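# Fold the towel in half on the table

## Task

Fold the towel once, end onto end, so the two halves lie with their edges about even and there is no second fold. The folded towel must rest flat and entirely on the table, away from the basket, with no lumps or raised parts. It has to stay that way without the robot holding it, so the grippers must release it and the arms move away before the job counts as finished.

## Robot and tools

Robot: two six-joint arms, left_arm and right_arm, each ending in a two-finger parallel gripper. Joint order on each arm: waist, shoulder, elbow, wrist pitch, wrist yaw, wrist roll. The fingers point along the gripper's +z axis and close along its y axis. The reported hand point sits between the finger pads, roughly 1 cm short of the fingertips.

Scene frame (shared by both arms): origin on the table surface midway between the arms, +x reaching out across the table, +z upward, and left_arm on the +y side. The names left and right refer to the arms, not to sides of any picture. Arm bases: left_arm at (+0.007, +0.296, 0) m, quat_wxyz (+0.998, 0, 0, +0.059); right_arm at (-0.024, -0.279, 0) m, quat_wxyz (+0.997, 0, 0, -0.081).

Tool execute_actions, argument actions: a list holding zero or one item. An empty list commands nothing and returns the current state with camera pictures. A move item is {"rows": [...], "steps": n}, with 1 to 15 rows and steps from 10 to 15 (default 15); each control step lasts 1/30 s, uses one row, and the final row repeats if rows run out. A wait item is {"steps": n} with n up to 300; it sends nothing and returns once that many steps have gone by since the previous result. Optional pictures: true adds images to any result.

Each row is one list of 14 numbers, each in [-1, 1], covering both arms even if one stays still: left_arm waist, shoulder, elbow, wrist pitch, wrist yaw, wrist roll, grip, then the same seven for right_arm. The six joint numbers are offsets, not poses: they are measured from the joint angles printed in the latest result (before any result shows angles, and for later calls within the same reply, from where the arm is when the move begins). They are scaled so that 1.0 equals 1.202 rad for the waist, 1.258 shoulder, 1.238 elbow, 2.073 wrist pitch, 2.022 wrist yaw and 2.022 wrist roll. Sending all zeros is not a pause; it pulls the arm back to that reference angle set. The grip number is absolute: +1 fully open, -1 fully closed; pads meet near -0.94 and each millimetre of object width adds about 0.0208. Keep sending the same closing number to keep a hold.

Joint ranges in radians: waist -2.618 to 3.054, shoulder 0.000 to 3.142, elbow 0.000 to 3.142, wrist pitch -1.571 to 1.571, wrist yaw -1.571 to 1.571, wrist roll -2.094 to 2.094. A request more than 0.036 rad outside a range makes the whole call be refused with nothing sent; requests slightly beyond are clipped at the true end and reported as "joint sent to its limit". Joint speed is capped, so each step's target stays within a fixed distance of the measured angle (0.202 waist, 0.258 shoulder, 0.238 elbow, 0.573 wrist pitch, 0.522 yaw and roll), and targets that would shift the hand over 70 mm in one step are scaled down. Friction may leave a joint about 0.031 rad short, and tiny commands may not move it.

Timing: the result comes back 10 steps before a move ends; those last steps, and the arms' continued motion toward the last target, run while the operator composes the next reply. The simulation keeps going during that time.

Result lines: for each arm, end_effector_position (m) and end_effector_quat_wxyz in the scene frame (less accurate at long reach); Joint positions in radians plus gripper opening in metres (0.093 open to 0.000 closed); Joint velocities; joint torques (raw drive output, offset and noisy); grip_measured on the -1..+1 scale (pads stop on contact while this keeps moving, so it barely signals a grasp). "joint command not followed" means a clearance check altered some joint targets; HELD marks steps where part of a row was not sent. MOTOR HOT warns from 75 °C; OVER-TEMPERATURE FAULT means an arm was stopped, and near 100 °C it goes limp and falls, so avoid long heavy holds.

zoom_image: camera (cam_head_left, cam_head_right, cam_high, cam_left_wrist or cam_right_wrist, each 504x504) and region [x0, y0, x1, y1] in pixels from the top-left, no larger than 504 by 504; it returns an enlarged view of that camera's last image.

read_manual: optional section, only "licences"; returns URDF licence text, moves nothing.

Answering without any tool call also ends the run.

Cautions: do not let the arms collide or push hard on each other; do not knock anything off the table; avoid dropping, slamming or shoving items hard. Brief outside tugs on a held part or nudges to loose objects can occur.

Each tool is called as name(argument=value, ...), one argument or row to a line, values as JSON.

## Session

execute_actions(
  actions=[],
)

Scene clock: 0.00 s of 6870.00 s.
left_arm: end_effector_position=(+0.3819, +0.3433, +0.3924) grip_measured=+0.994 end_effector_quat_wxyz=(+0.697, -0.046, +0.714, +0.042) | right_arm: end_effector_position=(+0.3478, -0.3322, +0.3946) grip_measured=+0.999 end_effector_quat_wxyz=(+0.700, +0.053, +0.711, -0.043)
Joint positions: left_arm=[ 0.008  1.055  1.035 -0.004  0.002 -0.004  0.093] | right_arm=[ 0.016  1.043  1.03  -0.003 -0.012  0.012  0.093]
Joint velocities: left_arm=[-0.007  0.002 -0.007 -0.022 -0.037 -0.037  0.   ] | right_arm=[-0.002 -0.032  0.007 -0.037  0.007 -0.037  0.   ]
Joint torques (N m, as the arm reports them, + toward a larger angle): no reading
Motor temperatures (°C, as the motors report them): left_arm=[22 26 24 28 24 25] | right_arm=[22 27 26 23 22 21]

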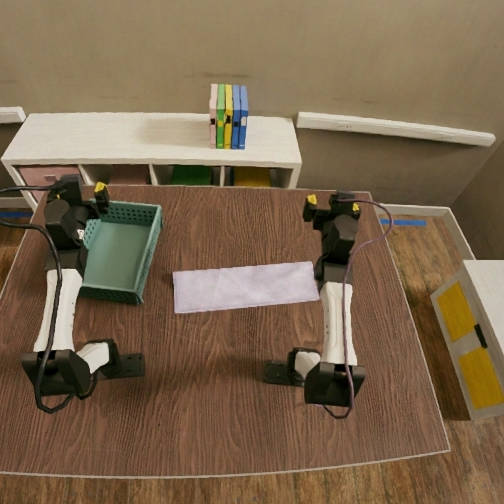

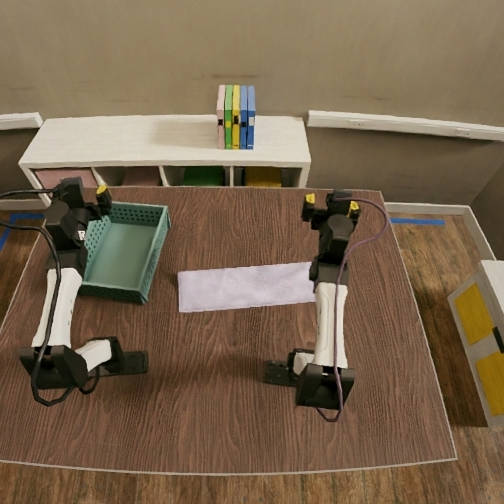

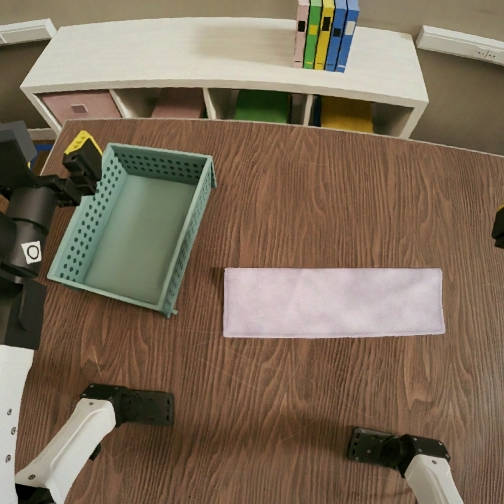

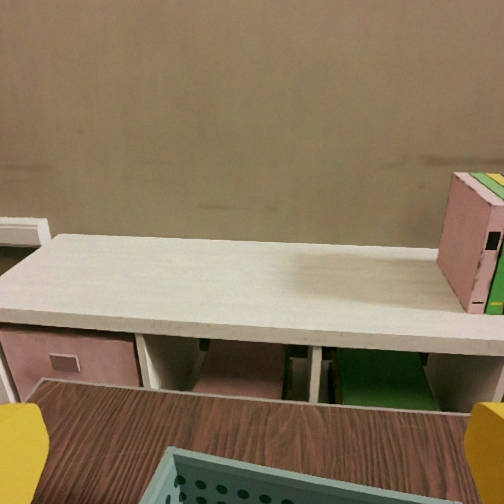

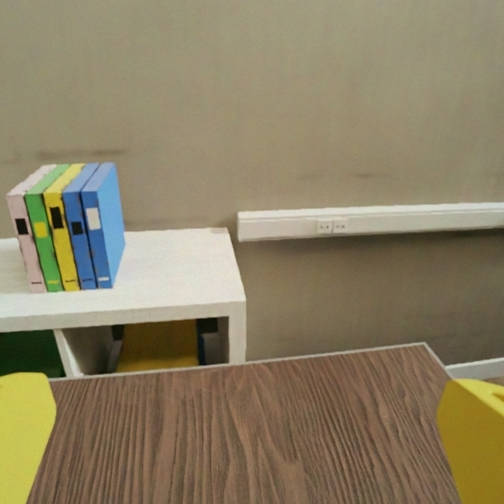

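zoom_image(
  camera="cam_high",
  region=[210, 250, 340, 350],
)

zoom_image(
  camera="cam_high",
  region=[340, 250, 470, 350],
)

zoom_image(
  camera="cam_head_left",
  region=[160, 255, 240, 325],
)

Region (210, 250, 340, 350) of cam_high's 504x504 image, scaled by 3.877, with more detail than that image has; it fills the top 388 rows of this view, and the rest is white.

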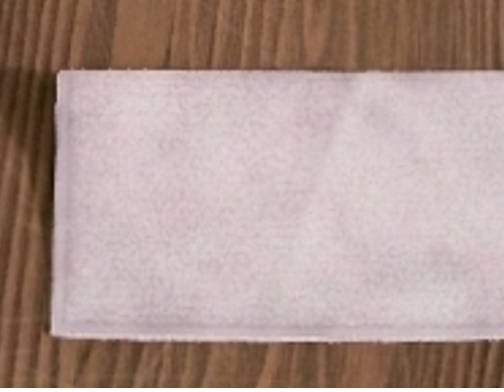

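Region (340, 250, 470, 350) of cam_high's 504x504 image, scaled by 3.877, with more detail than that image has; it fills the top 388 rows of this view, and the rest is white.

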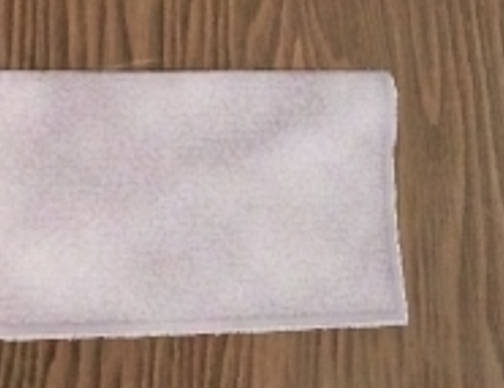

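Region (160, 255, 240, 325) of cam_head_left's 504x504 image, scaled by 6.300, with more detail than that image has; it fills the top 441 rows of this view, and the rest is white.

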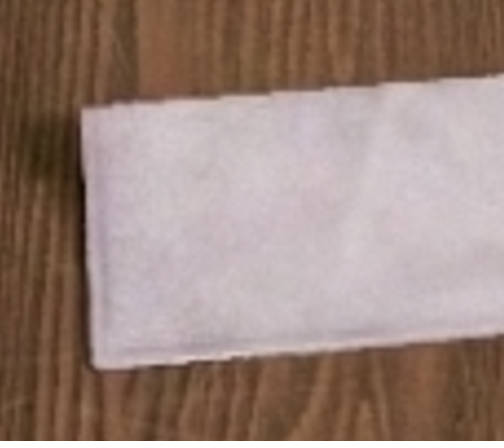

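execute_actions(
  actions=[
    {"rows": [[-0.06,0,0.03,-0.03,0,0.015,0.9,-0.005,0.03,0.01,-0.035,0,0.04,0.9],[-0.13,0,0.03,-0.06,0,0.03,0.8,-0.01,0.06,0.015,-0.07,0,0.08,0.8],[-0.2,0,0.03,-0.1,0,0.045,0.7,-0.016,0.09,0.02,-0.105,0,0.12,0.7],[-0.27,0,0.03,-0.14,0,0.06,0.6,-0.022,0.12,0.025,-0.14,0,0.16,0.6],[-0.34,0,0.03,-0.18,0,0.075,0.5,-0.028,0.15,0.03,-0.18,0,0.2,0.5],[-0.41,0,0.03,-0.22,0,0.09,0.4,-0.034,0.18,0.035,-0.22,0,0.24,0.4],[-0.48,0.02,0.03,-0.26,0,0.105,0.3,-0.04,0.21,0.04,-0.26,0,0.28,0.3],[-0.55,0.05,0.03,-0.3,0,0.12,0.2,-0.046,0.24,0.045,-0.3,0,0.32,0.2],[-0.62,0.08,0.03,-0.34,0,0.135,0.1,-0.052,0.27,0.05,-0.34,0,0.36,0.1],[-0.69,0.12,0.03,-0.38,0,0.15,0,-0.058,0.3,0.055,-0.38,0,0.4,0],[-0.75,0.16,0.03,-0.42,0,0.165,-0.1,-0.064,0.33,0.06,-0.42,0,0.44,-0.1],[-0.8,0.21,0.03,-0.45,0,0.18,-0.1,-0.07,0.36,0.065,-0.45,0,0.48,-0.1],[-0.84,0.27,0.03,-0.48,0,0.195,-0.1,-0.074,0.39,0.07,-0.48,0,0.52,-0.1],[-0.87,0.33,0.03,-0.5,0,0.21,-0.1,-0.078,0.41,0.07,-0.5,0,0.55,-0.1],[-0.88,0.387,0.03,-0.519,0,0.225,-0.1,-0.078,0.43,0.07,-0.519,0,0.568,-0.1]], "steps": 15},
  ],
)

execute_actions(
  actions=[
    {"steps": 35},
  ],
  pictures=true,
)

Scene clock: 3.03 s of 6870.00 s.
left_arm: end_effector_position=(+0.3790, +0.2528, +0.3687) grip_measured=+0.547 end_effector_quat_wxyz=(+0.655, +0.063, +0.753, -0.017) | right_arm: end_effector_position=(+0.3650, -0.3396, +0.3472) grip_measured=+0.549 end_effector_quat_wxyz=(+0.635, +0.126, +0.762, +0.010)
Joint positions: left_arm=[-0.24   1.055  1.053 -0.139 -0.013  0.056  0.071] | right_arm=[ 0.004  1.127  1.054 -0.121 -0.012  0.178  0.072]
Joint velocities: left_arm=[-2.112 -0.002  0.022 -1.414  0.11   0.52  -0.094] | right_arm=[-0.178  0.979  0.12  -1.121  0.066  1.282 -0.094]
Joint torques (N m, as the arm reports them, + toward a larger angle): left_arm=[ 0.63 -2.83 10.1   1.84  0.01 -0.09] | right_arm=[-0.46 -1.22  7.71  1.89  0.06 -0.05]
Motor temperatures (°C, as the motors report them): left_arm=[22 26 24 29 24 25] | right_arm=[22 27 26 24 22 21]
Steps of this call (steps 1 to 86: nothing new was sent; steps 87 to 91: the first 5 steps of this action). Readings (joint positions):
87: left_arm=[-0.002 1.055 1.038 -0.012 -0.004 -0.001] | right_arm=[0.016 1.045 1.030 -0.009 -0.012 0.024]
88: left_arm=[-0.035 1.055 1.042 -0.030 -0.011 0.007] | right_arm=[0.016 1.053 1.033 -0.025 -0.012 0.049]
90: left_arm=[-0.164 1.055 1.051 -0.094 -0.016 0.036] | right_arm=[0.009 1.095 1.048 -0.084 -0.012 0.132]
91: the state above

Scene clock: 4.20 s of 6870.00 s.
left_arm: end_effector_position=(+0.1591, +0.0854, +0.0691) grip_measured=-0.098 end_effector_quat_wxyz=(-0.001, +0.638, +0.770, -0.004) | right_arm: end_effector_position=(+0.2372, -0.3399, +0.0669) grip_measured=-0.097 end_effector_quat_wxyz=(-0.008, +0.639, +0.769, +0.003)
Joint positions: left_arm=[-1.057  1.558  1.053 -1.066  0.008  0.443  0.04 ] | right_arm=[-0.073  1.6    1.087 -1.069 -0.012  1.151  0.041]
Joint velocities: left_arm=[ 0.007 -0.007 -0.017 -0.022  0.037  0.095 -0.   ] | right_arm=[-0.017  0.017 -0.032 -0.051 -0.022 -0.022  0.001]
Joint torques (N m, as the arm reports them, + toward a larger angle): left_arm=[ 0.67 -7.29  8.74  0.27  0.03 -0.06] | right_arm=[-0.24 -7.1   8.24  0.21  0.11  0.01]
Motor temperatures (°C, as the motors report them): left_arm=[22 26 24 29 24 25] | right_arm=[22 27 27 24 22 21]
Kept back: nothing.
Steps of this call (steps 1 to 10: the last 10 steps of your previous action; steps 11 to 35: the robot went on to your last target). Readings (joint positions):
1: left_arm=[-0.314 1.055 1.053 -0.190 -0.010 0.077] | right_arm=[-0.002 1.162 1.057 -0.163 -0.012 0.225]
2: left_arm=[-0.384 1.056 1.053 -0.247 -0.008 0.098] | right_arm=[-0.007 1.197 1.058 -0.212 -0.012 0.276]
4: left_arm=[-0.506 1.073 1.053 -0.352 -0.003 0.139] | right_arm=[-0.019 1.273 1.059 -0.326 -0.012 0.388]
8: left_arm=[-0.687 1.181 1.053 -0.542 0.001 0.214] | right_arm=[-0.048 1.442 1.077 -0.616 -0.012 0.674]
35: the state above

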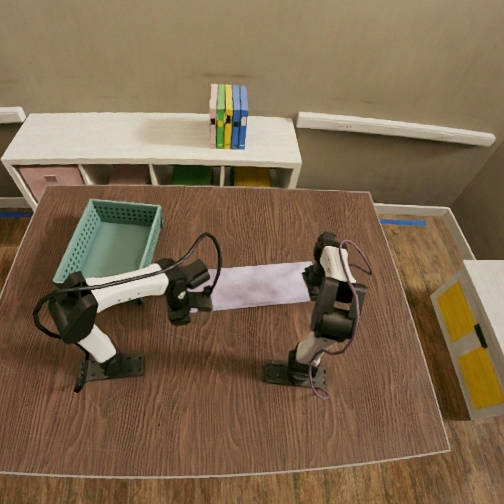

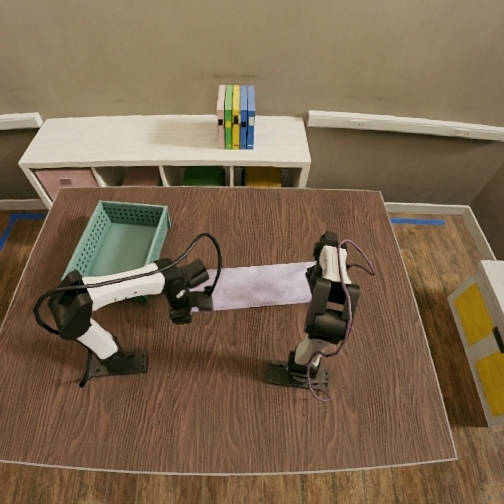

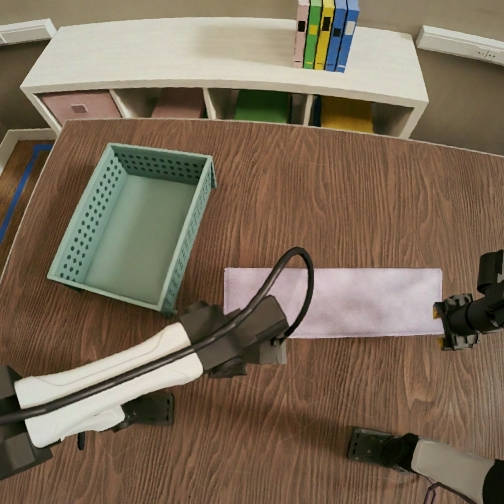

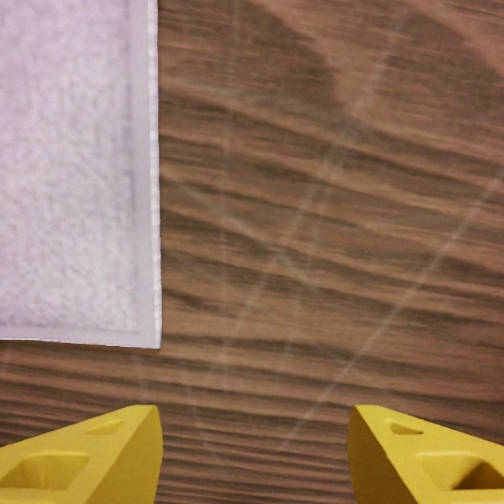

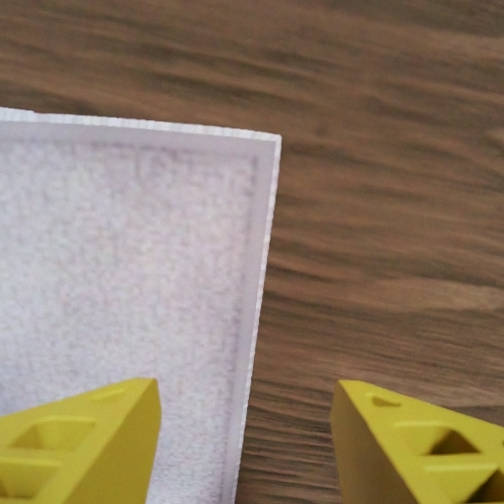

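execute_actions(
  actions=[
    {"rows": [[0.012,0.011,-0.002,0.014,0,0.007,-0.1,-0.007,0.007,-0.007,0.012,0,0,-0.1],[0.025,0.022,-0.004,0.028,0,0.015,-0.1,-0.014,0.013,-0.013,0.024,0,0,-0.1],[0.038,0.033,-0.006,0.042,0,0.022,-0.1,-0.021,0.02,-0.02,0.036,0,0,-0.1],[0.05,0.044,-0.008,0.056,0,0.03,-0.1,-0.028,0.026,-0.026,0.048,0,0,-0.1],[0.062,0.056,-0.01,0.07,0,0.037,-0.1,-0.035,0.033,-0.033,0.06,0,0,-0.1],[0.075,0.068,-0.012,0.082,0,0.044,-0.1,-0.042,0.04,-0.04,0.072,0,0,-0.1],[0.087,0.08,-0.014,0.093,0,0.051,-0.1,-0.048,0.047,-0.046,0.084,0,0,-0.1],[0.097,0.092,-0.016,0.103,0,0.058,-0.1,-0.052,0.054,-0.053,0.095,0,0,-0.1],[0.097,0.104,-0.018,0.111,0,0.058,-0.1,-0.052,0.061,-0.06,0.105,0,0,-0.1],[0.097,0.116,-0.02,0.118,0,0.058,-0.1,-0.052,0.068,-0.066,0.114,0,0,-0.1],[0.097,0.128,-0.02,0.118,0,0.058,-0.1,-0.052,0.075,-0.073,0.12,0,0,-0.1],[0.097,0.139,-0.02,0.118,0,0.058,-0.1,-0.052,0.082,-0.08,0.124,0,0,-0.1],[0.097,0.149,-0.02,0.118,0,0.058,-0.1,-0.052,0.088,-0.086,0.124,0,0,-0.1],[0.097,0.158,-0.02,0.118,0,0.058,-0.1,-0.052,0.093,-0.091,0.124,0,0,-0.1],[0.097,0.165,-0.02,0.118,0,0.058,-0.1,-0.052,0.097,-0.094,0.124,0,0,-0.1]], "steps": 15},
  ],
)

execute_actions(
  actions=[
    {"steps": 22},
  ],
  pictures=true,
)

Scene clock: 5.73 s of 6870.00 s.
left_arm: end_effector_position=(+0.1733, +0.0832, +0.0634) grip_measured=-0.098 end_effector_quat_wxyz=(+0.011, +0.634, +0.773, -0.007) | right_arm: end_effector_position=(+0.2442, -0.3466, +0.0632) grip_measured=-0.097 end_effector_quat_wxyz=(+0.005, +0.646, +0.763, +0.009)
Joint positions: left_arm=[-1.019  1.582  1.053 -1.018  0.008  0.473  0.04 ] | right_arm=[-0.091  1.609  1.08  -1.025 -0.012  1.152  0.041]
Joint velocities: left_arm=[ 0.418  0.359 -0.007  0.535 -0.051  0.212 -0.001] | right_arm=[-0.212  0.159 -0.159  0.549 -0.022 -0.037  0.001]
Joint torques (N m, as the arm reports them, + toward a larger angle): left_arm=[ 1.17 -4.43  6.02  0.6   0.07 -0.06] | right_arm=[-0.65 -4.26  3.94  0.41  0.11 -0.09]
Motor temperatures (°C, as the motors report them): left_arm=[22 27 25 29 24 25] | right_arm=[22 27 27 24 22 21]
Steps of this call (steps 1 to 15: the robot went on to your last target; steps 16 to 41: nothing new was sent; steps 42 to 46: the first 5 steps of this action). Readings (joint positions):
42: left_arm=[-1.056 1.558 1.053 -1.065 0.008 0.445] | right_arm=[-0.073 1.600 1.087 -1.068 -0.012 1.152]
43: left_arm=[-1.053 1.559 1.053 -1.061 0.008 0.449] | right_arm=[-0.074 1.600 1.087 -1.064 -0.012 1.152]
45: left_arm=[-1.033 1.570 1.053 -1.036 0.008 0.464] | right_arm=[-0.083 1.604 1.085 -1.042 -0.012 1.152]
46: the state above

Scene clock: 6.47 s of 6870.00 s.
left_arm: end_effector_position=(+0.2097, +0.0734, +0.0181) grip_measured=-0.098 end_effector_quat_wxyz=(+0.014, +0.637, +0.771, -0.006) | right_arm: end_effector_position=(+0.2485, -0.3591, +0.0138) grip_measured=-0.097 end_effector_quat_wxyz=(+0.004, +0.661, +0.750, +0.008)
Joint positions: left_arm=[-0.945  1.756  1.053 -0.839  0.008  0.554  0.04 ] | right_arm=[-0.13   1.714  0.985 -0.828 -0.012  1.152  0.041]
Joint velocities: left_arm=[ 0.002  0.007 -0.012  0.066  0.081  0.037  0.001] | right_arm=[ 0.007 -0.017  0.007 -0.051  0.022  0.007 -0.   ]
Joint torques (N m, as the arm reports them, + toward a larger angle): left_arm=[ 0.45 -6.86  4.57  0.58  0.09 -0.03] | right_arm=[-0.29 -6.02  4.43  0.54  0.11 -0.09]
Motor temperatures (°C, as the motors report them): left_arm=[22 27 25 29 24 25] | right_arm=[22 27 27 24 22 21]
Kept back: nothing.
Steps of this call (steps 1 to 10: the last 10 steps of your previous action; steps 11 to 22: the robot went on to your last target). Readings (joint positions):
1: left_arm=[-1.003 1.596 1.053 -0.998 0.008 0.483] | right_arm=[-0.100 1.616 1.074 -1.006 -0.012 1.152]
2: left_arm=[-0.987 1.612 1.053 -0.977 0.008 0.494] | right_arm=[-0.109 1.625 1.066 -0.985 -0.012 1.152]
4: left_arm=[-0.959 1.647 1.053 -0.934 0.008 0.515] | right_arm=[-0.124 1.646 1.048 -0.945 -0.012 1.152]
8: left_arm=[-0.945 1.710 1.053 -0.873 0.008 0.538] | right_arm=[-0.130 1.687 1.011 -0.876 -0.012 1.152]
22: the state above

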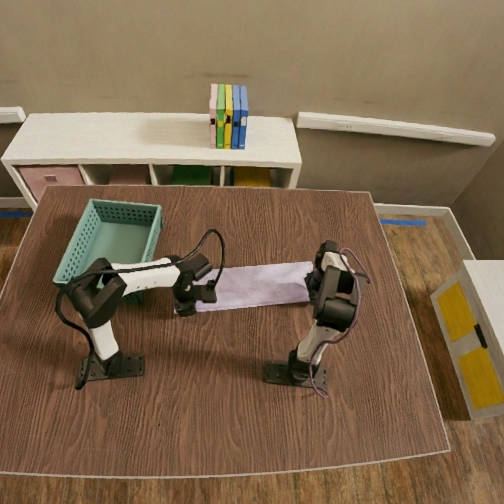

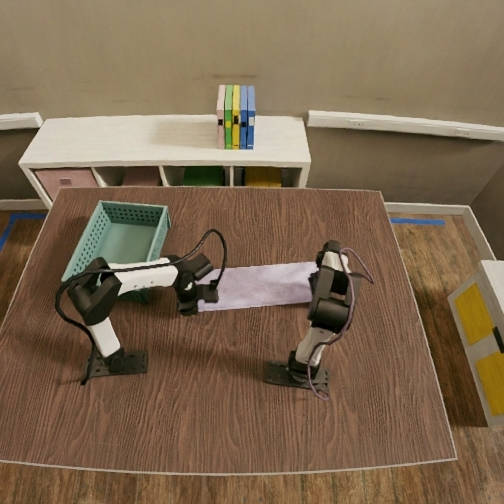

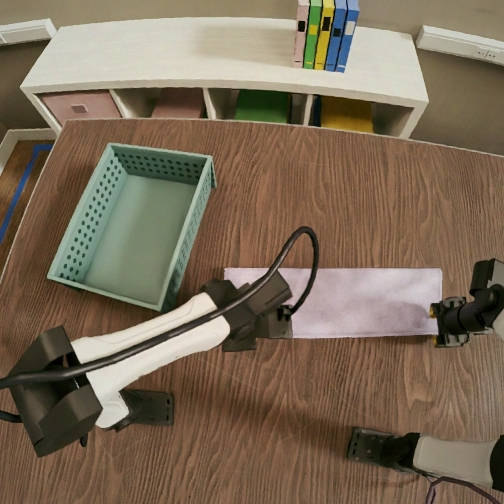

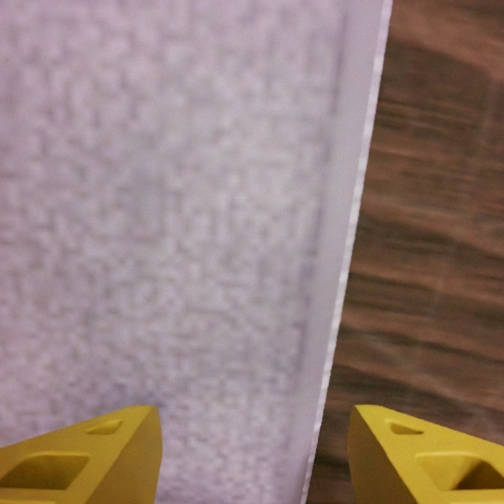

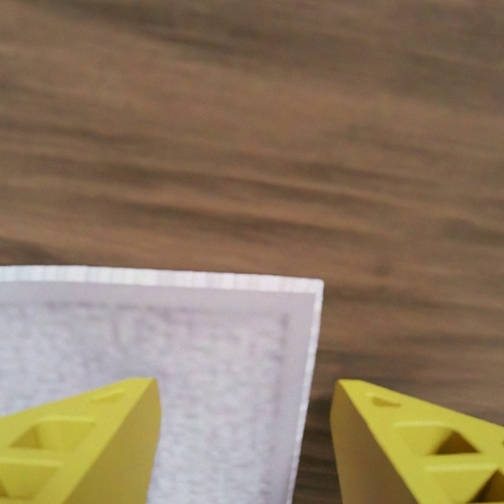

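Well placed; press slightly and close.

execute_actions(
  actions=[
    {"rows": [[0,0.025,0,0,0,0,-0.1,0,0.022,0,0,0,0,-0.1],[0,0.03,0,0,0,0,-0.1,0,0.025,0,0,0,0,-0.1],[0,0.03,0,0,0,0,-0.1,0,0.025,0,0,0,0,-0.1],[0,0.03,0,0,0,0,-0.1,0,0.025,0,0,0,0,-0.1],[0,0.03,0,0,0,0,-0.1,0,0.025,0,0,0,0,-0.1],[0,0.03,0,0,0,0,-0.2,0,0.025,0,0,0,0,-0.2],[0,0.03,0,0,0,0,-0.3,0,0.025,0,0,0,0,-0.3],[0,0.03,0,0,0,0,-0.4,0,0.025,0,0,0,0,-0.4],[0,0.03,0,0,0,0,-0.5,0,0.025,0,0,0,0,-0.5],[0,0.03,0,0,0,0,-0.6,0,0.025,0,0,0,0,-0.6],[0,0.03,0,0,0,0,-0.7,0,0.025,0,0,0,0,-0.7],[0,0.03,0,0,0,0,-0.8,0,0.025,0,0,0,0,-0.8],[0,0.03,0,0,0,0,-0.9,0,0.025,0,0,0,0,-0.9],[0,0.03,0,0,0,0,-1,0,0.025,0,0,0,0,-1]], "steps": 15},
  ],
)

execute_actions(
  actions=[
    {"steps": 14},
  ],
  pictures=true,
)

Scene clock: 7.23 s of 6870.00 s.
left_arm: end_effector_position=(+0.2085, +0.0747, +0.0123) grip_measured=-0.098 end_effector_quat_wxyz=(+0.004, +0.637, +0.771, -0.005) | right_arm: end_effector_position=(+0.2479, -0.3589, +0.0105) grip_measured=-0.097 end_effector_quat_wxyz=(-0.001, +0.661, +0.750, +0.006)
Joint positions: left_arm=[-0.945  1.777  1.053 -0.837  0.008  0.554  0.04 ] | right_arm=[-0.13   1.727  0.985 -0.825 -0.012  1.152  0.041]
Joint velocities: left_arm=[ 0.002  0.11  -0.017 -0.007 -0.037 -0.007  0.001] | right_arm=[ 0.002  0.022  0.007  0.007  0.081 -0.051  0.002]
Joint torques (N m, as the arm reports them, + toward a larger angle): left_arm=[ 0.04 -6.91  6.65  0.38  0.1  -0.11] | right_arm=[ 0.15 -5.12  5.47  0.34  0.12 -0.08]
Motor temperatures (°C, as the motors report them): left_arm=[22 27 25 29 24 25] | right_arm=[22 27 27 24 22 21]
Steps of this call (steps 1 to 18: the robot went on to your last target; steps 19 to 23: the first 5 steps of this action). Readings (joint positions):
19: left_arm=[-0.945 1.758 1.053 -0.837 0.008 0.554] | right_arm=[-0.130 1.716 0.985 -0.826 -0.012 1.152]
20: left_arm=[-0.945 1.761 1.053 -0.837 0.008 0.554] | right_arm=[-0.130 1.720 0.985 -0.826 -0.012 1.152]
22: left_arm=[-0.945 1.772 1.053 -0.837 0.008 0.554] | right_arm=[-0.130 1.727 0.985 -0.825 -0.012 1.152]
23: the state above

Scene clock: 7.70 s of 6870.00 s.
left_arm: end_effector_position=(+0.2082, +0.0750, +0.0111) grip_measured=-0.998 end_effector_quat_wxyz=(+0.002, +0.637, +0.771, -0.005) | right_arm: end_effector_position=(+0.2537, -0.3586, +0.0106) grip_measured=-0.983 end_effector_quat_wxyz=(+0.007, +0.661, +0.750, +0.016)
Joint positions: left_arm=[-0.945  1.781  1.053 -0.837  0.008  0.554  0.   ] | right_arm=[-0.13   1.727  0.985 -0.802 -0.024  1.152  0.   ]
Joint velocities: left_arm=[ 0.007  0.012 -0.002 -0.037  0.066  0.007  0.   ] | right_arm=[-0.007 -0.012 -0.002  0.022  0.007  0.051  0.   ]
Joint torques (N m, as the arm reports them, + toward a larger angle): left_arm=[ 0.05 -6.78  6.62  0.37  0.1  -0.14] | right_arm=[ 0.16 -5.18  5.55  0.14  0.21 -0.08]
Motor temperatures (°C, as the motors report them): left_arm=[22 27 25 29 24 25] | right_arm=[22 27 27 24 22 21]
Kept back: nothing.
Steps of this call (steps 1 to 10: the last 10 steps of your previous action; steps 11 to 14: the robot went on to your last target). Readings (joint positions):
1: left_arm=[-0.945 1.779 1.053 -0.837 0.008 0.554] | right_arm=[-0.130 1.727 0.985 -0.824 -0.013 1.152]
2: left_arm=[-0.945 1.781 1.053 -0.837 0.008 0.554] | right_arm=[-0.130 1.727 0.985 -0.818 -0.015 1.152]
4: left_arm=[-0.945 1.781 1.053 -0.837 0.008 0.554] | right_arm=[-0.130 1.727 0.985 -0.811 -0.018 1.152]
8: left_arm=[-0.945 1.781 1.053 -0.837 0.008 0.554] | right_arm=[-0.130 1.727 0.985 -0.805 -0.022 1.152]
14: the state above

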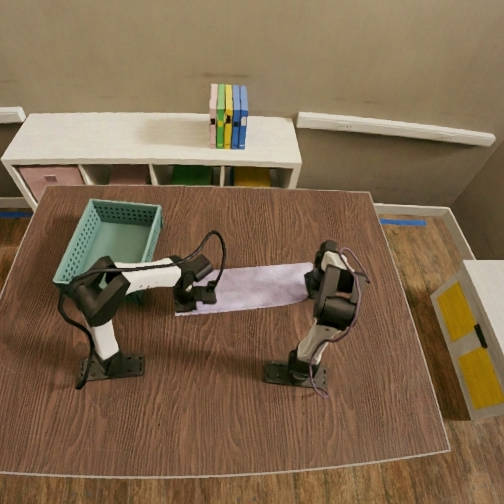

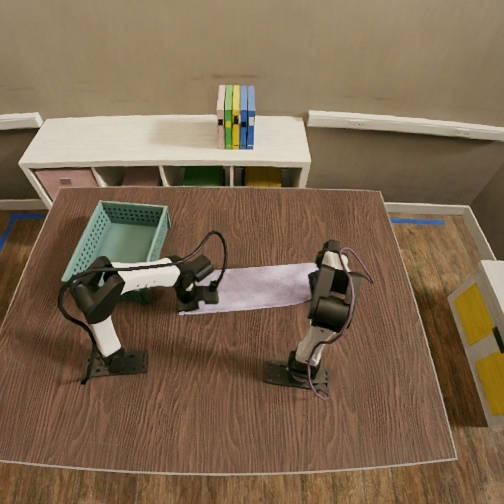

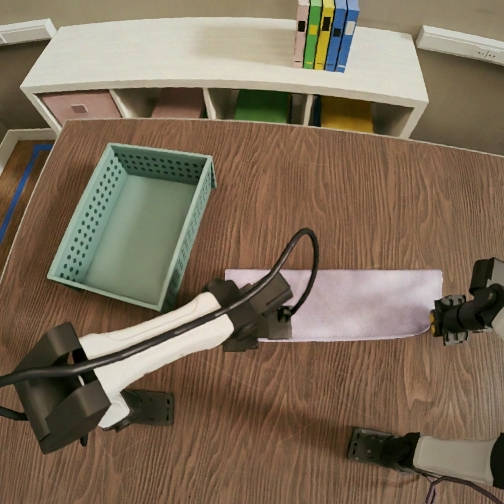

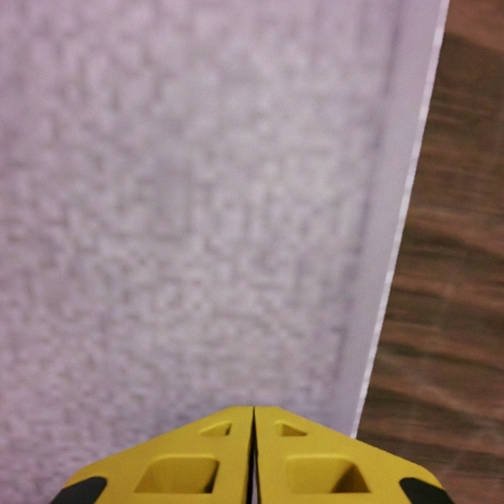

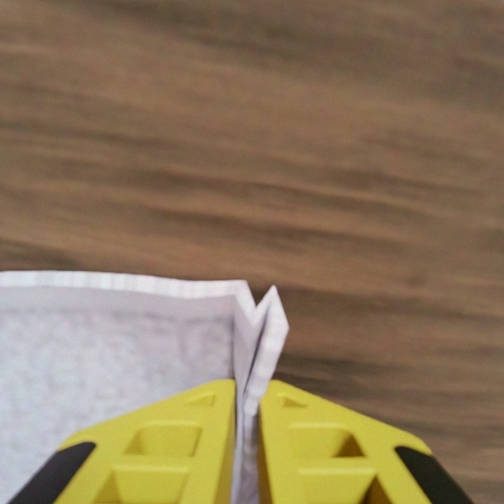

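execute_actions(
  actions=[
    {"rows": [[0,-0.04,0,0,0,0,-1,0,0,0,0,0,0,-1],[0,-0.05,0,0,0,0,-1,0,0,0,0,0,0,-1],[0,-0.05,0,0,0,0,-0.9,0,0,0,0,0,0,-1],[-0.02,-0.05,0,0,0,0,-0.7,0,0,0,0,0,0,-1],[-0.04,-0.05,0,0,0,0,-0.5,0,0,0,0,0,0,-1],[-0.045,-0.05,0,0,0,0,-0.3,0,0,0,0,0,0,-1],[-0.045,-0.05,0,0,0,0,-0.1,0,0,0,0,0,0,-1],[-0.045,-0.05,0,0,0,0,0,0,0,0,0,0,0,-1],[-0.045,-0.04,0,0,0,0,0,0,0,0,0,0,0,-1],[-0.045,-0.02,0,0,0,0,0,0,0,0,0,0,0,-1],[-0.045,0,0,0,0,0,0,0,0,0,0,0,0,-1],[-0.045,0.015,0,0,0,0,0,0,0,0,0,0,0,-1],[-0.045,0.03,0,0,0,0,0,0,0,0,0,0,0,-1]], "steps": 15},
  ],
)

execute_actions(
  actions=[
    {"steps": 20},
  ],
  pictures=true,
)

Scene clock: 8.53 s of 6870.00 s.
left_arm: end_effector_position=(+0.2090, +0.0708, +0.0224) grip_measured=-0.601 end_effector_quat_wxyz=(+0.022, +0.640, +0.768, -0.007) | right_arm: end_effector_position=(+0.2542, -0.3585, +0.0106) grip_measured=-0.984 end_effector_quat_wxyz=(+0.007, +0.661, +0.750, +0.017)
Joint positions: left_arm=[-0.953  1.741  1.053 -0.838  0.007  0.554  0.016] | right_arm=[-0.13   1.727  0.985 -0.801 -0.025  1.152  0.   ]
Joint velocities: left_arm=[-0.237 -0.227  0.002 -0.007  0.007 -0.066  0.208] | right_arm=[ 0.002 -0.007 -0.027  0.022  0.022  0.051  0.   ]
Joint torques (N m, as the arm reports them, + toward a larger angle): left_arm=[-2.25 -8.47  6.78  0.46  0.13 -0.14] | right_arm=[ 0.17 -6.65  5.54  0.4   0.12 -0.08]
Motor temperatures (°C, as the motors report them): left_arm=[22 27 25 29 24 25] | right_arm=[22 27 27 24 22 21]
Steps of this call (steps 1 to 20: the robot went on to your last target; steps 21 to 25: the first 5 steps of this action). Readings (joint positions):
21: left_arm=[-0.945 1.778 1.053 -0.837 0.008 0.554] | right_arm=[-0.130 1.727 0.985 -0.801 -0.024 1.152]
22: left_arm=[-0.945 1.770 1.053 -0.838 0.008 0.554] | right_arm=[-0.130 1.727 0.985 -0.801 -0.025 1.152]
24: left_arm=[-0.946 1.749 1.053 -0.838 0.008 0.554] | right_arm=[-0.130 1.727 0.985 -0.801 -0.025 1.152]
25: the state above

Scene clock: 9.20 s of 6870.00 s.
left_arm: end_effector_position=(+0.1969, +0.0658, +0.0081) grip_measured=-0.001 end_effector_quat_wxyz=(-0.003, +0.656, +0.754, -0.002) | right_arm: end_effector_position=(+0.2542, -0.3585, +0.0106) grip_measured=-0.984 end_effector_quat_wxyz=(+0.007, +0.661, +0.750, +0.017)
Joint positions: left_arm=[-0.995  1.794  1.057 -0.839  0.005  0.554  0.045] | right_arm=[-0.13   1.727  0.985 -0.801 -0.025  1.152  0.   ]
Joint velocities: left_arm=[ 0.002  0.002 -0.002  0.007  0.037  0.022 -0.001] | right_arm=[ 0.002 -0.002  0.007 -0.037  0.007 -0.037  0.   ]
Joint torques (N m, as the arm reports them, + toward a larger angle): left_arm=[-0.25 -6.02  6.34  0.36  0.1  -0.11] | right_arm=[ 0.15 -6.65  5.54  0.4   0.12 -0.08]
Motor temperatures (°C, as the motors report them): left_arm=[22 27 25 29 24 25] | right_arm=[22 27 27 24 22 21]
Kept back: nothing.
Steps of this call (steps 1 to 10: the last 10 steps of your previous action; steps 11 to 20: the robot went on to your last target). Readings (joint positions):
1: left_arm=[-0.964 1.735 1.053 -0.838 0.007 0.554] | right_arm=[-0.130 1.727 0.985 -0.801 -0.025 1.152]
2: left_arm=[-0.975 1.732 1.053 -0.838 0.007 0.554] | right_arm=[-0.130 1.727 0.985 -0.801 -0.025 1.152]
4: left_arm=[-0.992 1.732 1.053 -0.838 0.007 0.554] | right_arm=[-0.130 1.727 0.985 -0.801 -0.025 1.152]
8: left_arm=[-0.995 1.761 1.053 -0.838 0.007 0.554] | right_arm=[-0.130 1.727 0.985 -0.801 -0.025 1.152]
20: the state above

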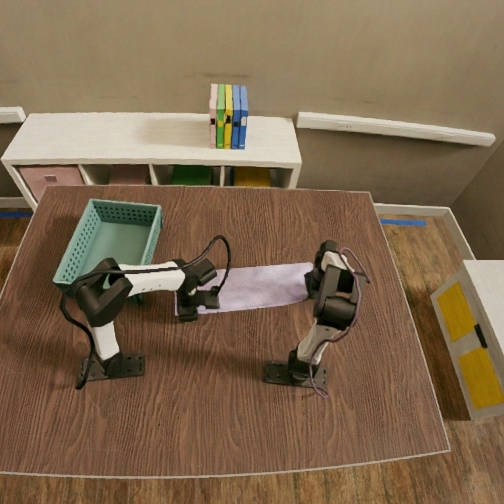

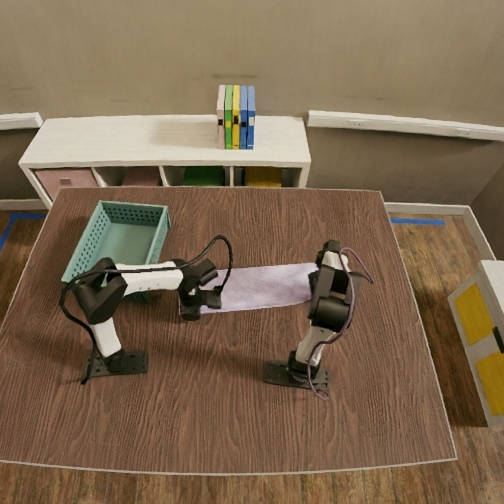

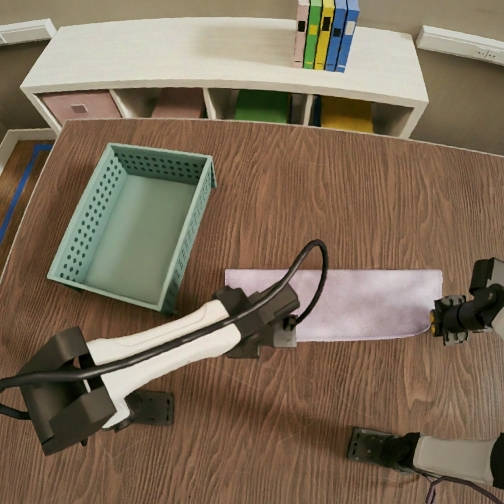

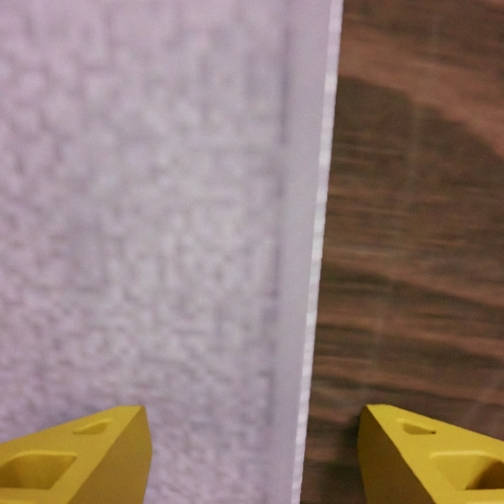

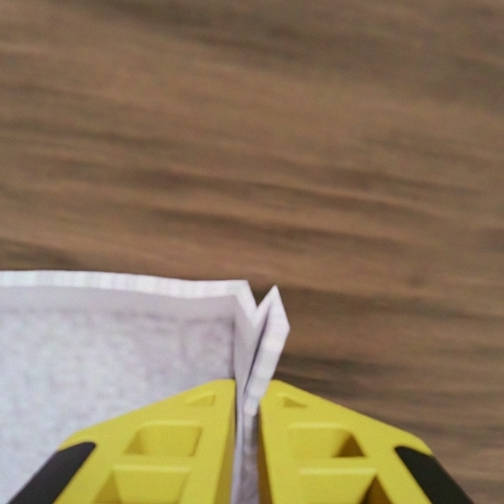

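execute_actions(
  actions=[
    {"rows": [[0,0.025,-0.01,0,0,0,-0.05,0,0,0,0,0,0,-1],[0,0.025,-0.01,0,0,0,-0.13,0,0,0,0,0,0,-1],[0,0.025,-0.01,0,0,0,-0.22,0,0,0,0,0,0,-1],[0,0.025,-0.01,0,0,0,-0.31,0,0,0,0,0,0,-1],[0,0.025,-0.01,0,0,0,-0.4,0,0,0,0,0,0,-1],[0,0.025,-0.01,0,0,0,-0.49,0,0,0,0,0,0,-1],[0,0.025,-0.01,0,0,0,-0.58,0,0,0,0,0,0,-1],[0,0.025,-0.01,0,0,0,-0.67,0,0,0,0,0,0,-1],[0,0.025,-0.01,0,0,0,-0.76,0,0,0,0,0,0,-1],[0,0.025,-0.01,0,0,0,-0.85,0,0,0,0,0,0,-1],[0,0.025,-0.01,0,0,0,-0.93,0,0,0,0,0,0,-1],[0,0.025,-0.01,0,0,0,-1,0,0,0,0,0,0,-1]], "steps": 13},
  ],
)

execute_actions(
  actions=[
    {"steps": 14},
  ],
  pictures=true,
)

Scene clock: 9.97 s of 6870.00 s.
left_arm: end_effector_position=(+0.1989, +0.0661, +0.0081) grip_measured=-0.180 end_effector_quat_wxyz=(-0.000, +0.656, +0.754, +0.003) | right_arm: end_effector_position=(+0.2542, -0.3585, +0.0106) grip_measured=-0.984 end_effector_quat_wxyz=(+0.007, +0.661, +0.750, +0.017)
Joint positions: left_arm=[-0.995  1.794  1.057 -0.834 -0.005  0.554  0.037] | right_arm=[-0.13   1.727  0.985 -0.801 -0.025  1.152  0.   ]
Joint velocities: left_arm=[-0.002 -0.002 -0.007  0.154 -0.183 -0.051 -0.08 ] | right_arm=[-0.002 -0.007 -0.012 -0.007  0.095 -0.022  0.   ]
Joint torques (N m, as the arm reports them, + toward a larger angle): left_arm=[ 0.05 -5.36  5.62  0.21  0.49 -0.13] | right_arm=[ 0.16 -6.65  5.54  0.42  0.11 -0.08]
Motor temperatures (°C, as the motors report them): left_arm=[22 27 25 29 24 25] | right_arm=[22 28 27 24 22 21]
Steps of this call (steps 1 to 15: the robot went on to your last target; steps 16 to 20: nothing new was sent; steps 21 to 23: the first 3 steps of this action). Readings (joint positions):
21: left_arm=[-0.995 1.794 1.057 -0.839 0.004 0.554] | right_arm=[-0.130 1.727 0.985 -0.801 -0.025 1.152]
22: left_arm=[-0.995 1.794 1.057 -0.837 0.000 0.554] | right_arm=[-0.130 1.727 0.985 -0.801 -0.025 1.152]
23: the state above

Scene clock: 10.43 s of 6870.00 s.
left_arm: end_effector_position=(+0.2002, +0.0658, +0.0081) grip_measured=-0.991 end_effector_quat_wxyz=(+0.002, +0.656, +0.754, +0.005) | right_arm: end_effector_position=(+0.2542, -0.3585, +0.0106) grip_measured=-0.984 end_effector_quat_wxyz=(+0.007, +0.661, +0.750, +0.017)
Joint positions: left_arm=[-0.995  1.794  1.057 -0.83  -0.01   0.554  0.   ] | right_arm=[-0.13   1.727  0.985 -0.801 -0.025  1.152  0.   ]
Joint velocities: left_arm=[-0.007  0.017 -0.002 -0.007 -0.007 -0.037  0.   ] | right_arm=[-0.007 -0.012 -0.007  0.007 -0.022  0.051  0.   ]
Joint torques (N m, as the arm reports them, + toward a larger angle): left_arm=[ 0.11 -5.36  5.55  0.3   0.23 -0.11] | right_arm=[ 0.16 -6.66  5.55  0.42  0.11 -0.08]
Motor temperatures (°C, as the motors report them): left_arm=[22 27 25 29 24 25] | right_arm=[22 28 27 24 22 21]
Kept back: nothing.
Steps of this call (steps 1 to 10: the last 10 steps of your previous action; steps 11 to 14: the robot went on to your last target). Readings (joint positions):
1: left_arm=[-0.995 1.794 1.057 -0.832 -0.011 0.554] | right_arm=[-0.130 1.727 0.985 -0.801 -0.025 1.152]
2: left_arm=[-0.995 1.794 1.057 -0.830 -0.014 0.554] | right_arm=[-0.130 1.727 0.985 -0.801 -0.025 1.152]
4: left_arm=[-0.995 1.794 1.057 -0.827 -0.017 0.554] | right_arm=[-0.130 1.727 0.985 -0.801 -0.025 1.152]
8: left_arm=[-0.995 1.794 1.057 -0.829 -0.013 0.554] | right_arm=[-0.130 1.727 0.985 -0.801 -0.025 1.152]
14: the state above

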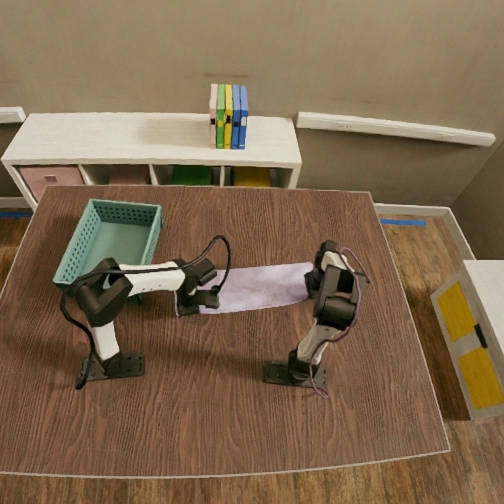

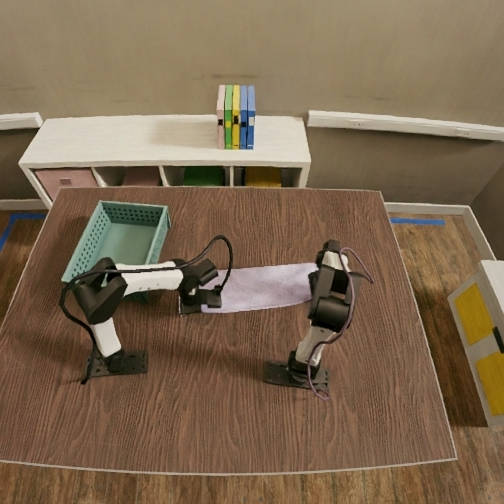

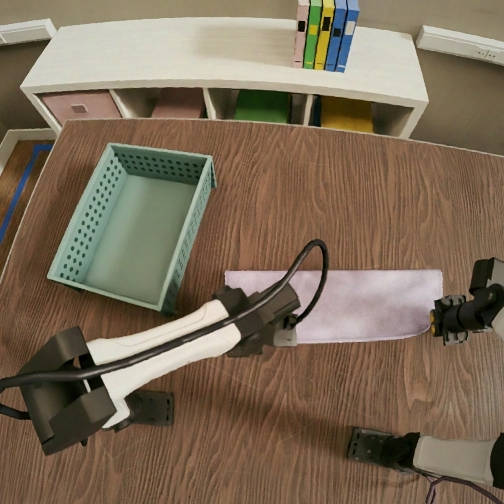

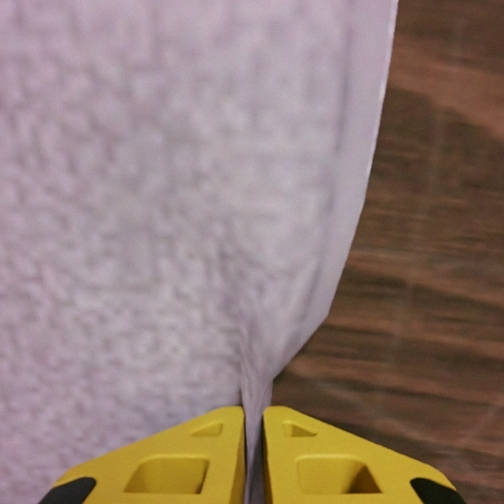

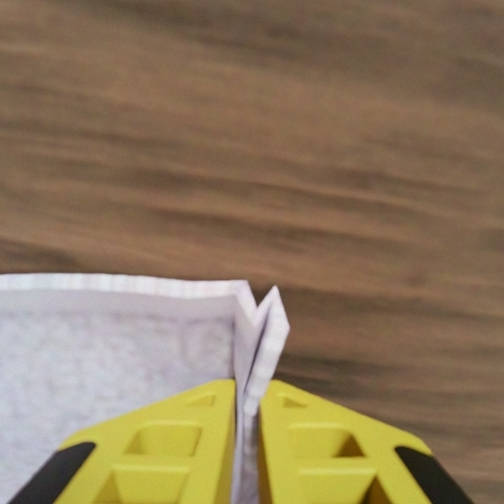

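execute_actions(
  actions=[
    {"rows": [[0.005,-0.02,0.025,-0.01,0,0.004,-1,0.002,-0.02,0.025,-0.01,0,0.002,-1],[0.012,-0.03,0.05,-0.02,0,0.01,-1,0.005,-0.03,0.055,-0.02,0,0.004,-1],[0.022,-0.035,0.08,-0.03,0,0.017,-1,0.009,-0.03,0.09,-0.028,0,0.007,-1],[0.034,-0.035,0.11,-0.038,0,0.025,-1,0.014,-0.025,0.13,-0.034,0,0.011,-1],[0.047,-0.03,0.145,-0.045,0,0.033,-1,0.019,-0.015,0.17,-0.038,0,0.015,-1],[0.06,-0.023,0.18,-0.05,0,0.041,-1,0.024,0,0.21,-0.04,0,0.018,-1],[0.073,-0.015,0.215,-0.055,0,0.05,-1,0.029,0.017,0.25,-0.042,0,0.022,-1],[0.086,-0.005,0.25,-0.06,0,0.058,-1,0.034,0.035,0.29,-0.043,0,0.025,-1],[0.099,0.005,0.285,-0.064,0,0.066,-1,0.039,0.053,0.33,-0.044,0,0.029,-1],[0.112,0.015,0.32,-0.068,0,0.074,-1,0.044,0.07,0.37,-0.045,0,0.032,-1],[0.125,0.025,0.352,-0.071,0,0.082,-1,0.05,0.088,0.41,-0.045,0,0.036,-1],[0.138,0.035,0.384,-0.074,0,0.09,-1,0.055,0.105,0.45,-0.045,0,0.04,-1],[0.15,0.045,0.415,-0.076,0,0.098,-1,0.06,0.122,0.487,-0.045,0,0.043,-1],[0.162,0.055,0.445,-0.078,0,0.106,-1,0.065,0.138,0.522,-0.045,0,0.047,-1],[0.173,0.065,0.47,-0.08,0,0.114,-1,0.069,0.154,0.552,-0.045,0,0.05,-1]], "steps": 15},
  ],
)

execute_actions(
  actions=[
    {"steps": 18},
  ],
  pictures=true,
)

Scene clock: 13.20 s of 6870.00 s.
left_arm: end_effector_position=(+0.2138, +0.0582, +0.0283) grip_measured=-0.991 end_effector_quat_wxyz=(+0.016, +0.658, +0.753, +0.003) | right_arm: end_effector_position=(+0.2725, -0.3627, +0.0338) grip_measured=-0.984 end_effector_quat_wxyz=(+0.024, +0.662, +0.749, +0.025)
Joint positions: left_arm=[-0.977  1.788  1.137 -0.889 -0.009  0.578  0.   ] | right_arm=[-0.125  1.723  1.08  -0.863 -0.025  1.16   0.   ]
Joint velocities: left_arm=[ 0.315  0.002  1.018 -0.418 -0.007  0.242  0.   ] | right_arm=[ 0.105  0.007  1.214 -0.33   0.051  0.095  0.   ]
Joint torques (N m, as the arm reports them, + toward a larger angle): left_arm=[  1.79 -10.69  10.11   0.76   0.04  -0.05] | right_arm=[ 1.12 -8.    9.    0.97  0.09 -0.03]
Motor temperatures (°C, as the motors report them): left_arm=[22 27 25 28 24 25] | right_arm=[22 28 27 24 22 21]
Steps of this call (steps 1 to 15: the robot went on to your last target; steps 16 to 78: nothing new was sent; steps 79 to 83: the first 5 steps of this action). Readings (joint positions):
79: left_arm=[-0.995 1.792 1.059 -0.833 -0.010 0.555] | right_arm=[-0.130 1.725 0.987 -0.803 -0.025 1.152]
80: left_arm=[-0.995 1.790 1.066 -0.841 -0.010 0.557] | right_arm=[-0.130 1.723 0.995 -0.812 -0.025 1.152]
82: left_arm=[-0.987 1.788 1.105 -0.873 -0.010 0.569] | right_arm=[-0.129 1.723 1.041 -0.847 -0.025 1.157]
83: the state above

Scene clock: 13.80 s of 6870.00 s.
left_arm: end_effector_position=(+0.3469, +0.0295, +0.1381) grip_measured=-0.991 end_effector_quat_wxyz=(+0.176, +0.647, +0.742, +0.014) | right_arm: end_effector_position=(+0.4255, -0.3720, +0.1339) grip_measured=-0.984 end_effector_quat_wxyz=(+0.175, +0.648, +0.733, +0.112)
Joint positions: left_arm=[-0.786  1.863  1.619 -0.973 -0.01   0.768  0.   ] | right_arm=[-0.05   1.911  1.644 -0.886 -0.025  1.241  0.   ]
Joint velocities: left_arm=[-0.012  0.076  0.002 -0.095  0.007  0.066  0.   ] | right_arm=[-0.002 -0.007 -0.002 -0.11  -0.022 -0.007  0.   ]
Joint torques (N m, as the arm reports them, + toward a larger angle): left_arm=[-0.07 -9.06  9.55  0.96  0.07 -0.1 ] | right_arm=[ 0.41 -8.81  8.68  1.29  0.1  -0.03]
Motor temperatures (°C, as the motors report them): left_arm=[22 27 25 28 24 25] | right_arm=[22 28 27 24 22 21]
Kept back: nothing.
Steps of this call (steps 1 to 10: the last 10 steps of your previous action; steps 11 to 18: the robot went on to your last target). Readings (joint positions):
1: left_arm=[-0.964 1.788 1.176 -0.902 -0.009 0.589] | right_arm=[-0.121 1.723 1.127 -0.874 -0.025 1.165]
2: left_arm=[-0.948 1.788 1.219 -0.912 -0.009 0.601] | right_arm=[-0.115 1.726 1.179 -0.881 -0.025 1.170]
4: left_arm=[-0.914 1.788 1.312 -0.925 -0.009 0.626] | right_arm=[-0.102 1.745 1.292 -0.884 -0.025 1.180]
8: left_arm=[-0.848 1.807 1.492 -0.942 -0.009 0.684] | right_arm=[-0.075 1.824 1.499 -0.882 -0.025 1.204]
18: the state above

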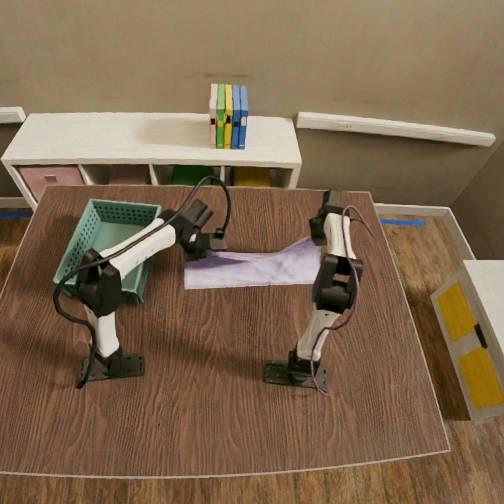

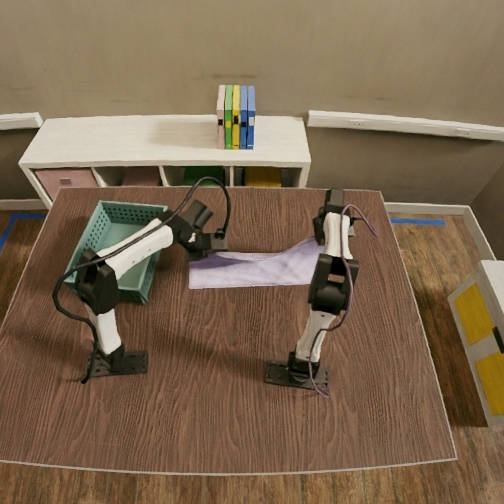

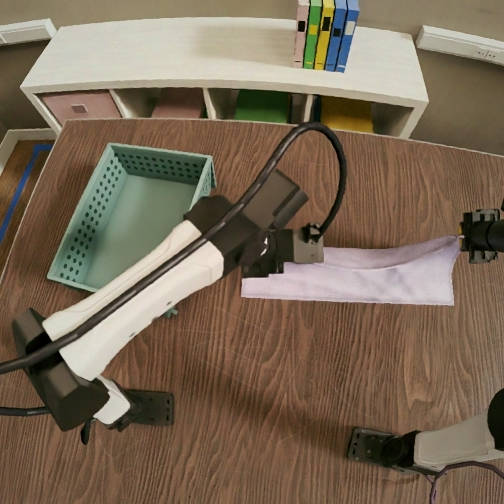

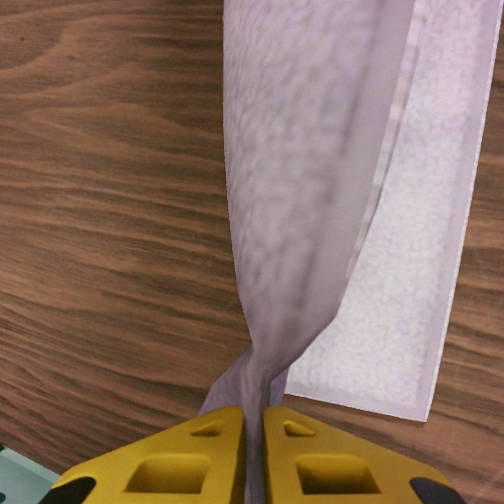

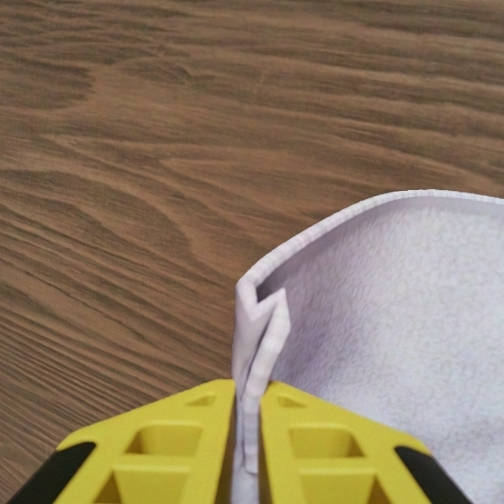

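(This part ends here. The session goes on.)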